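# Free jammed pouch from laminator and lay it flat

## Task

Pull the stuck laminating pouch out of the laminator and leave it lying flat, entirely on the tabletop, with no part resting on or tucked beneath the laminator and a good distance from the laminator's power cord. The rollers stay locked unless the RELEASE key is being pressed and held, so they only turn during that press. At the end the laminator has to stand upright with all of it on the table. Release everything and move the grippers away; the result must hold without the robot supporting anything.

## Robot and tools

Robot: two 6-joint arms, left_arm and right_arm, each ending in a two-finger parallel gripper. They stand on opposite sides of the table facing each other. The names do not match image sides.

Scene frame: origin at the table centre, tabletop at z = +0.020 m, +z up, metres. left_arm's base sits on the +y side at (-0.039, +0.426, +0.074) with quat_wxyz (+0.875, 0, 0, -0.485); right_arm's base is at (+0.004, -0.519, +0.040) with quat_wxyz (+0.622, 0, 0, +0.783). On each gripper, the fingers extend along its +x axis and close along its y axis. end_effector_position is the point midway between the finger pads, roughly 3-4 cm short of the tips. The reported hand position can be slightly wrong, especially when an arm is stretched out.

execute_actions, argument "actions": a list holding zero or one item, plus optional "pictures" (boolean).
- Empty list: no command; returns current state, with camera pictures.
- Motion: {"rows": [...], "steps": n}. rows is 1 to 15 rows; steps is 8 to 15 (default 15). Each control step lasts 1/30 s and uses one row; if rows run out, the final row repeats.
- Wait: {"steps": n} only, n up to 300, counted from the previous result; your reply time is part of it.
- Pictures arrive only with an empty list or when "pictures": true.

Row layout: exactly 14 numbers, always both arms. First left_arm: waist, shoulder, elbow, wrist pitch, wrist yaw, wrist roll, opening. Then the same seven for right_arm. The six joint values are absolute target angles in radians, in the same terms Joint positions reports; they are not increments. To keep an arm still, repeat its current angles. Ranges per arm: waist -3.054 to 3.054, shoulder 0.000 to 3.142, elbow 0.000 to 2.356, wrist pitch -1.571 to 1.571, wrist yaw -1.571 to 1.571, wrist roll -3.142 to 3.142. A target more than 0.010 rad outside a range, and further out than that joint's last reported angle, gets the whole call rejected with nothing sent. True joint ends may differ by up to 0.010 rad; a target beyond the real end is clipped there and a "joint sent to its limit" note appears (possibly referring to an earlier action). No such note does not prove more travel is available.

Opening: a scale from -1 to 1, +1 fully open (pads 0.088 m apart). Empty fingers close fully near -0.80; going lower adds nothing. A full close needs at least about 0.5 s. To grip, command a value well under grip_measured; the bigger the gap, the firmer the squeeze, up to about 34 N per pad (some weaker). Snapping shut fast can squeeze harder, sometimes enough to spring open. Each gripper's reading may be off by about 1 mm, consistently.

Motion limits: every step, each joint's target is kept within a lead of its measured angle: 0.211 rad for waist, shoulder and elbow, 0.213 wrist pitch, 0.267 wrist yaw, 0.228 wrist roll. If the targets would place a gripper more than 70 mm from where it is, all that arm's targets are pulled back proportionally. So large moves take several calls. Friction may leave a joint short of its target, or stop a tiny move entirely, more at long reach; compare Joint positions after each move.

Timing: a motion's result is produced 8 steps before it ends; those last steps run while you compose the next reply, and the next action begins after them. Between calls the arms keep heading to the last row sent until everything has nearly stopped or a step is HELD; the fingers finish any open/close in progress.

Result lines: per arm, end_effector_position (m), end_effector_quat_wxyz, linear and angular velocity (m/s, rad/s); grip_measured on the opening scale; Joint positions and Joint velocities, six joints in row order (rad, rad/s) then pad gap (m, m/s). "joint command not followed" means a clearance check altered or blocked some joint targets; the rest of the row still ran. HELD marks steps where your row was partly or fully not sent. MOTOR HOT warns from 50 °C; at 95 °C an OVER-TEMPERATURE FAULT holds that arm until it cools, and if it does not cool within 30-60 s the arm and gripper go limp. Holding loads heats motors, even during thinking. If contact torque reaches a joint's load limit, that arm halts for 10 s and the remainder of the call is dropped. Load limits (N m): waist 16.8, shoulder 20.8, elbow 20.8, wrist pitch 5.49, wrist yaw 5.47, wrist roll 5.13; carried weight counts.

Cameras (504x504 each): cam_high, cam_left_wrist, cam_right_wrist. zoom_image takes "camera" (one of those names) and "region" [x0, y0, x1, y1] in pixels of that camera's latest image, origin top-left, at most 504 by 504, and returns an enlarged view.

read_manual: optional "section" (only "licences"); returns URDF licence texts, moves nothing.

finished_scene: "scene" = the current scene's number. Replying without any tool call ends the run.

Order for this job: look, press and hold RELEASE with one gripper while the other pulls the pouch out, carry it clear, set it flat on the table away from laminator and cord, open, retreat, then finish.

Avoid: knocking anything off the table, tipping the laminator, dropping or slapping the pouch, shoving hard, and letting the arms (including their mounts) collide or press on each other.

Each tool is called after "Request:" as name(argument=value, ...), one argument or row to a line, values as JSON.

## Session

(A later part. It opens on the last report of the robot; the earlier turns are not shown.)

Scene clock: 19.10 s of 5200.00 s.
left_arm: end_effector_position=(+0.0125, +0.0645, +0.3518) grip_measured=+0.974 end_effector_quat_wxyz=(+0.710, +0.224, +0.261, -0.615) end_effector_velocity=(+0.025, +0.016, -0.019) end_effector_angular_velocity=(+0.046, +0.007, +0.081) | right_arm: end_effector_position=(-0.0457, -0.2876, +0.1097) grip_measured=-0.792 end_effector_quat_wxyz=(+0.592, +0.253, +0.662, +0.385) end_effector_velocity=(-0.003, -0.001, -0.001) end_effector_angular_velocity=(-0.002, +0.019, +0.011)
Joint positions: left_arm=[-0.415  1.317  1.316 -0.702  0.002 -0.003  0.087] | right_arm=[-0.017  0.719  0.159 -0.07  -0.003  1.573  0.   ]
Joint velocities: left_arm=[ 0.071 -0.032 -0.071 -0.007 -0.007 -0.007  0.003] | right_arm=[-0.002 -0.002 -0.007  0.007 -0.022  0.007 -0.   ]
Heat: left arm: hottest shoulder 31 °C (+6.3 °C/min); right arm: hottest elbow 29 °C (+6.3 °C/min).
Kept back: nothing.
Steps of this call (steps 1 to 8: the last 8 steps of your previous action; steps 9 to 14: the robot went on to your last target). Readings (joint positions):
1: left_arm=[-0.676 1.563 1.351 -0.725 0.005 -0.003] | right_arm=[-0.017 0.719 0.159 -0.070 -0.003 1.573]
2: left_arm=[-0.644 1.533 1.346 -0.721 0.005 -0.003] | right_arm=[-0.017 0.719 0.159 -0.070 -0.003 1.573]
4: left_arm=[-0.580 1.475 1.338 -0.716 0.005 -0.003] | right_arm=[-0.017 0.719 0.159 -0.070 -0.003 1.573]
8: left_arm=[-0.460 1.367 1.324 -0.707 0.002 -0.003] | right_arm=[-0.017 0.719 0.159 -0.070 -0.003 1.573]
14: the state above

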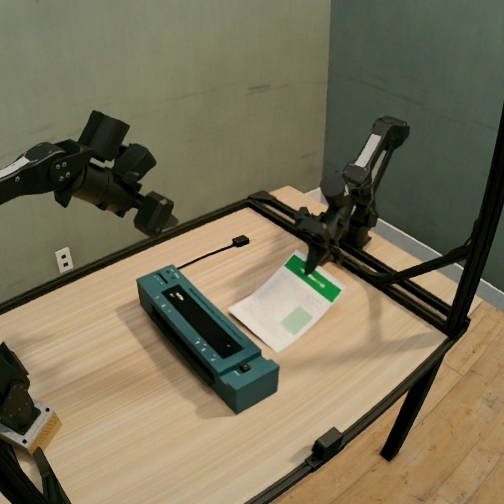

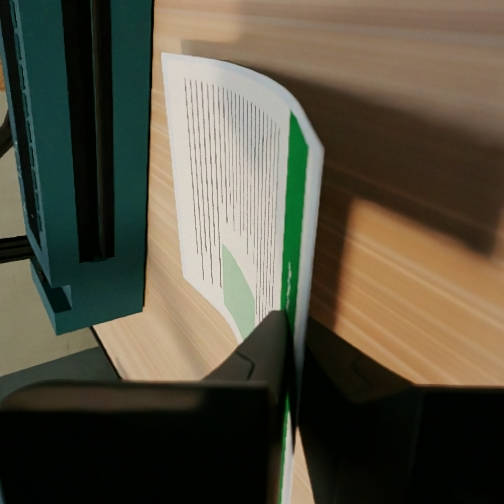

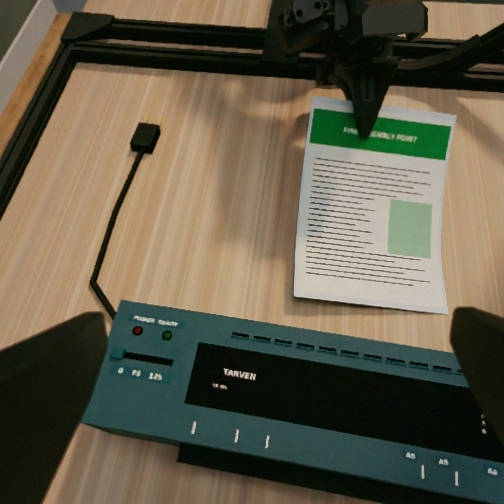

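Request:
execute_actions(
  actions=[
    {"rows":[[-0.4,1.3,1.3,-0.7,0,0,1,-0.014,0.715,0.148,-0.13,0,1.571,-1],[-0.4,1.3,1.3,-0.7,0,0,1,-0.014,0.715,0.148,-0.13,0,1.571,-1],[-0.4,1.3,1.3,-0.7,0,0,1,-0.014,0.715,0.148,-0.21,0,1.571,-1],[-0.4,1.3,1.3,-0.7,0,0,1,-0.014,0.715,0.148,-0.21,0,1.571,-1],[-0.4,1.3,1.3,-0.7,0,0,1,-0.014,0.715,0.148,-0.21,0,1.571,-1],[-0.4,1.3,1.3,-0.7,0,0,1,-0.014,0.715,0.148,-0.21,0,1.571,-1],[-0.4,1.3,1.3,-0.7,0,0,1,-0.014,0.715,0.148,-0.21,0,1.571,-1],[-0.4,1.3,1.3,-0.7,0,0,1,-0.014,0.715,0.148,-0.21,0,1.571,-1],[-0.4,1.3,1.3,-0.7,0,0,1,-0.014,0.715,0.148,-0.21,0,1.571,0.4]],"steps":15},
  ],
)

Request:
execute_actions(
  actions=[
    {"rows":[[-0.4,1.3,1.3,-0.7,0,0,1,-0.014,0.715,0.148,-0.21,0,1.571,0.4],[-0.4,1.3,1.3,-0.7,0,0,1,-0.014,0.715,0.148,-0.21,0,1.571,0.4],[-0.4,1.3,1.3,-0.7,0,0,1,-0.014,0.715,0.148,-0.21,0,1.571,0.4],[-0.4,1.3,1.3,-0.7,0,0,1,-0.014,0.52,0.13,-0.39,0,1.571,0.4]],"steps":15},
  ],
)

Request:
execute_actions(
  actions=[
    {"steps":14},
  ],
  pictures=true,
)

Scene clock: 20.33 s of 5200.00 s.
left_arm: end_effector_position=(+0.0164, +0.0668, +0.3514) grip_measured=+0.982 end_effector_quat_wxyz=(+0.713, +0.222, +0.263, -0.611) end_effector_velocity=(-0.003, +0.003, -0.004) end_effector_angular_velocity=(+0.022, +0.003, -0.013) | right_arm: end_effector_position=(-0.0427, -0.3020, +0.0915) grip_measured=-0.792 end_effector_quat_wxyz=(+0.611, +0.218, +0.674, +0.353) end_effector_velocity=(+0.004, -0.031, -0.035) end_effector_angular_velocity=(-0.207, -0.046, +0.029)
Joint positions: left_arm=[-0.403  1.31   1.31  -0.702  0.002 -0.003  0.087] | right_arm=[-0.017  0.717  0.157 -0.174 -0.003  1.573  0.   ]
Joint velocities: left_arm=[-0.002 -0.002 -0.002 -0.022  0.007  0.007 -0.   ] | right_arm=[-0.002 -0.002 -0.002 -0.212 -0.022 -0.022 -0.   ]
Heat: left arm: hottest shoulder 31 °C (+5.9 °C/min); right arm: hottest elbow 29 °C (+5.9 °C/min).
Steps of this call (steps 1 to 30: the robot went on to your last target; steps 31 to 37: the first 7 steps of this action). Readings (joint positions):
31: left_arm=[-0.403 1.310 1.310 -0.702 0.002 -0.003] | right_arm=[-0.017 0.718 0.159 -0.079 -0.003 1.573]
32: left_arm=[-0.403 1.310 1.310 -0.702 0.002 -0.003] | right_arm=[-0.017 0.717 0.159 -0.089 -0.003 1.573]
34: left_arm=[-0.403 1.310 1.310 -0.702 0.002 -0.003] | right_arm=[-0.017 0.717 0.159 -0.134 -0.003 1.573]
37: the state above

Scene clock: 20.83 s of 5200.00 s.
left_arm: end_effector_position=(+0.0164, +0.0668, +0.3514) grip_measured=+0.982 end_effector_quat_wxyz=(+0.713, +0.222, +0.263, -0.611) end_effector_velocity=(-0.000, +0.002, -0.001) end_effector_angular_velocity=(+0.005, +0.013, +0.017) | right_arm: end_effector_position=(-0.0392, -0.3191, +0.0877) grip_measured=+0.367 end_effector_quat_wxyz=(+0.617, +0.206, +0.678, +0.343) end_effector_velocity=(+0.011, -0.057, +0.009) end_effector_angular_velocity=(+0.019, +0.015, +0.003)
Joint positions: left_arm=[-0.403  1.31   1.31  -0.702  0.002 -0.003  0.087] | right_arm=[-0.017  0.593  0.146 -0.32  -0.003  1.573  0.057]
Joint velocities: left_arm=[-0.002 -0.002 -0.002 -0.007 -0.007 -0.022  0.   ] | right_arm=[ 0.002 -0.618 -0.046 -0.549 -0.007  0.007  0.   ]
Heat: left arm: hottest shoulder 31 °C (+5.8 °C/min); right arm: hottest elbow 29 °C (+5.8 °C/min).
Steps of this call (steps 1 to 8: the last 8 steps of your previous action; steps 9 to 15: the first 7 steps of this action). Readings (joint positions):
9: left_arm=[-0.403 1.310 1.310 -0.702 0.002 -0.003] | right_arm=[-0.017 0.717 0.156 -0.203 -0.003 1.573]
10: left_arm=[-0.403 1.310 1.310 -0.702 0.002 -0.003] | right_arm=[-0.017 0.717 0.156 -0.204 -0.003 1.573]
12: left_arm=[-0.403 1.310 1.310 -0.702 0.002 -0.003] | right_arm=[-0.017 0.690 0.156 -0.237 -0.003 1.573]
15: the state above

Scene clock: 21.30 s of 5200.00 s.
left_arm: end_effector_position=(+0.0164, +0.0668, +0.3514) grip_measured=+0.982 end_effector_quat_wxyz=(+0.713, +0.222, +0.263, -0.611) end_effector_velocity=(-0.002, +0.002, +0.002) end_effector_angular_velocity=(-0.002, -0.001, -0.013) | right_arm: end_effector_position=(-0.0377, -0.3258, +0.0881) grip_measured=+0.399 end_effector_quat_wxyz=(+0.617, +0.206, +0.678, +0.343) end_effector_velocity=(-0.001, -0.000, +0.002) end_effector_angular_velocity=(+0.007, +0.001, +0.008)
Joint positions: left_arm=[-0.403  1.31   1.31  -0.702  0.002 -0.003  0.087] | right_arm=[-0.017  0.525  0.141 -0.385 -0.003  1.573  0.059]
Joint velocities: left_arm=[-0.002 -0.007  0.002 -0.007  0.007  0.007 -0.   ] | right_arm=[-0.002 -0.012  0.002 -0.007 -0.007 -0.007  0.   ]
Heat: left arm: hottest shoulder 31 °C (+5.6 °C/min); right arm: hottest elbow 29 °C (+5.6 °C/min).
Kept back: nothing.
Steps of this call (steps 1 to 8: the last 8 steps of your previous action; steps 9 to 14: the robot went on to your last target). Readings (joint positions):
1: left_arm=[-0.403 1.310 1.310 -0.702 0.002 -0.003] | right_arm=[-0.017 0.576 0.145 -0.335 -0.003 1.573]
2: left_arm=[-0.403 1.310 1.310 -0.702 0.002 -0.003] | right_arm=[-0.017 0.564 0.144 -0.346 -0.003 1.573]
4: left_arm=[-0.403 1.310 1.310 -0.702 0.002 -0.003] | right_arm=[-0.017 0.547 0.143 -0.362 -0.003 1.573]
8: left_arm=[-0.403 1.310 1.310 -0.702 0.002 -0.003] | right_arm=[-0.017 0.532 0.142 -0.378 -0.003 1.573]
14: the state above

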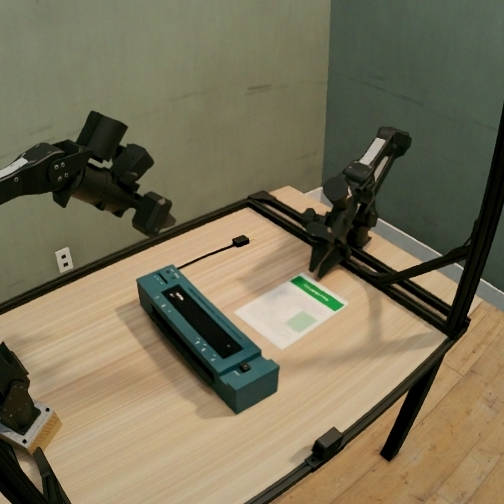

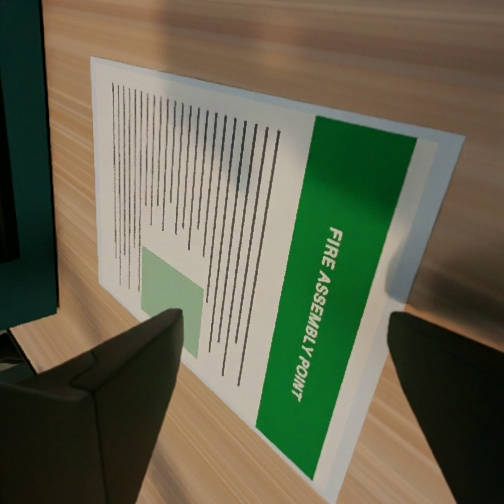

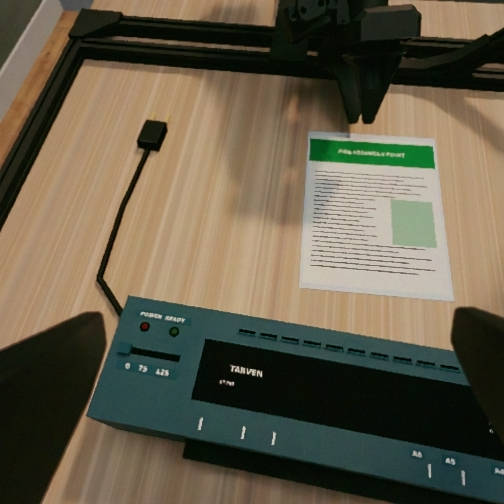

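Request:
execute_actions(
  actions=[
    {"rows":[[-0.4,1.0,1.1,-0.7,0,0,1,-0.014,0.52,0.7,-0.6,0,1.571,0.4]],"steps":15},
  ],
)

Request:
execute_actions(
  actions=[
    {"steps":18},
  ],
)

Request:
finished_scene(
  scene=1,
)

Scene clock: 21.80 s of 5200.00 s.
left_arm: end_effector_position=(+0.0080, +0.1206, +0.3592) grip_measured=+0.982 end_effector_quat_wxyz=(+0.723, +0.199, +0.235, -0.619) end_effector_velocity=(-0.018, +0.119, +0.169) end_effector_angular_velocity=(-0.646, -0.087, +0.016) | right_arm: end_effector_position=(-0.0409, -0.3111, +0.1735) grip_measured=+0.400 end_effector_quat_wxyz=(+0.598, +0.240, +0.666, +0.374) end_effector_velocity=(-0.019, +0.086, +0.485) end_effector_angular_velocity=(+0.958, +0.205, +0.008)
Joint positions: left_arm=[-0.403  1.066  1.142 -0.701  0.002 -0.003  0.087] | right_arm=[-0.017  0.524  0.414 -0.555 -0.003  1.573  0.059]
Joint velocities: left_arm=[-0.002 -0.681 -0.095  0.066 -0.007 -0.022 -0.   ] | right_arm=[-0.002 -0.012  1.267 -0.3   -0.007 -0.007 -0.   ]
Heat: left arm: hottest shoulder 31 °C (+5.5 °C/min); right arm: hottest elbow 29 °C (+5.5 °C/min).
Steps of this call (steps 1 to 8: the robot went on to your last target; steps 9 to 15: the first 7 steps of this action). Readings (joint positions):
9: left_arm=[-0.403 1.283 1.280 -0.679 0.002 -0.003] | right_arm=[-0.017 0.524 0.166 -0.438 -0.003 1.573]
10: left_arm=[-0.403 1.246 1.240 -0.693 0.002 -0.003] | right_arm=[-0.017 0.525 0.199 -0.484 -0.003 1.573]
12: left_arm=[-0.403 1.156 1.172 -0.714 0.002 -0.003] | right_arm=[-0.017 0.525 0.279 -0.522 -0.003 1.573]
15: the state above

Scene clock: 22.40 s of 5200.00 s.
left_arm: end_effector_position=(+0.0061, +0.1325, +0.3628) grip_measured=+0.982 end_effector_quat_wxyz=(+0.726, +0.190, +0.225, -0.622) end_effector_velocity=(+0.001, -0.000, +0.001) end_effector_angular_velocity=(-0.006, -0.007, +0.015) | right_arm: end_effector_position=(-0.0425, -0.3037, +0.2850) grip_measured=+0.400 end_effector_quat_wxyz=(+0.549, +0.318, +0.633, +0.444) end_effector_velocity=(-0.002, -0.002, +0.011) end_effector_angular_velocity=(+0.021, +0.007, +0.021)
Joint positions: left_arm=[-0.403  1.007  1.11  -0.7    0.002 -0.003  0.087] | right_arm=[-0.017  0.518  0.689 -0.595 -0.003  1.573  0.059]
Joint velocities: left_arm=[-0.007 -0.002 -0.002  0.007 -0.022 -0.007  0.   ] | right_arm=[-0.002 -0.002  0.027 -0.007 -0.022 -0.007 -0.   ]
Heat: left arm: hottest shoulder 31 °C (+5.4 °C/min); right arm: hottest elbow 29 °C (+5.4 °C/min).
Kept back: nothing.
Steps of this call (steps 1 to 8: the last 8 steps of your previous action; steps 9 to 18: the robot went on to your last target). Readings (joint positions):
1: left_arm=[-0.403 1.047 1.139 -0.699 0.002 -0.003] | right_arm=[-0.017 0.524 0.455 -0.563 -0.003 1.573]
2: left_arm=[-0.403 1.034 1.136 -0.699 0.002 -0.003] | right_arm=[-0.017 0.524 0.495 -0.570 -0.003 1.573]
4: left_arm=[-0.403 1.019 1.128 -0.699 0.002 -0.003] | right_arm=[-0.017 0.524 0.570 -0.578 -0.003 1.573]
8: left_arm=[-0.403 1.015 1.114 -0.700 0.002 -0.003] | right_arm=[-0.017 0.518 0.660 -0.585 -0.003 1.573]
18: the state above

The scene is finished: the task was done.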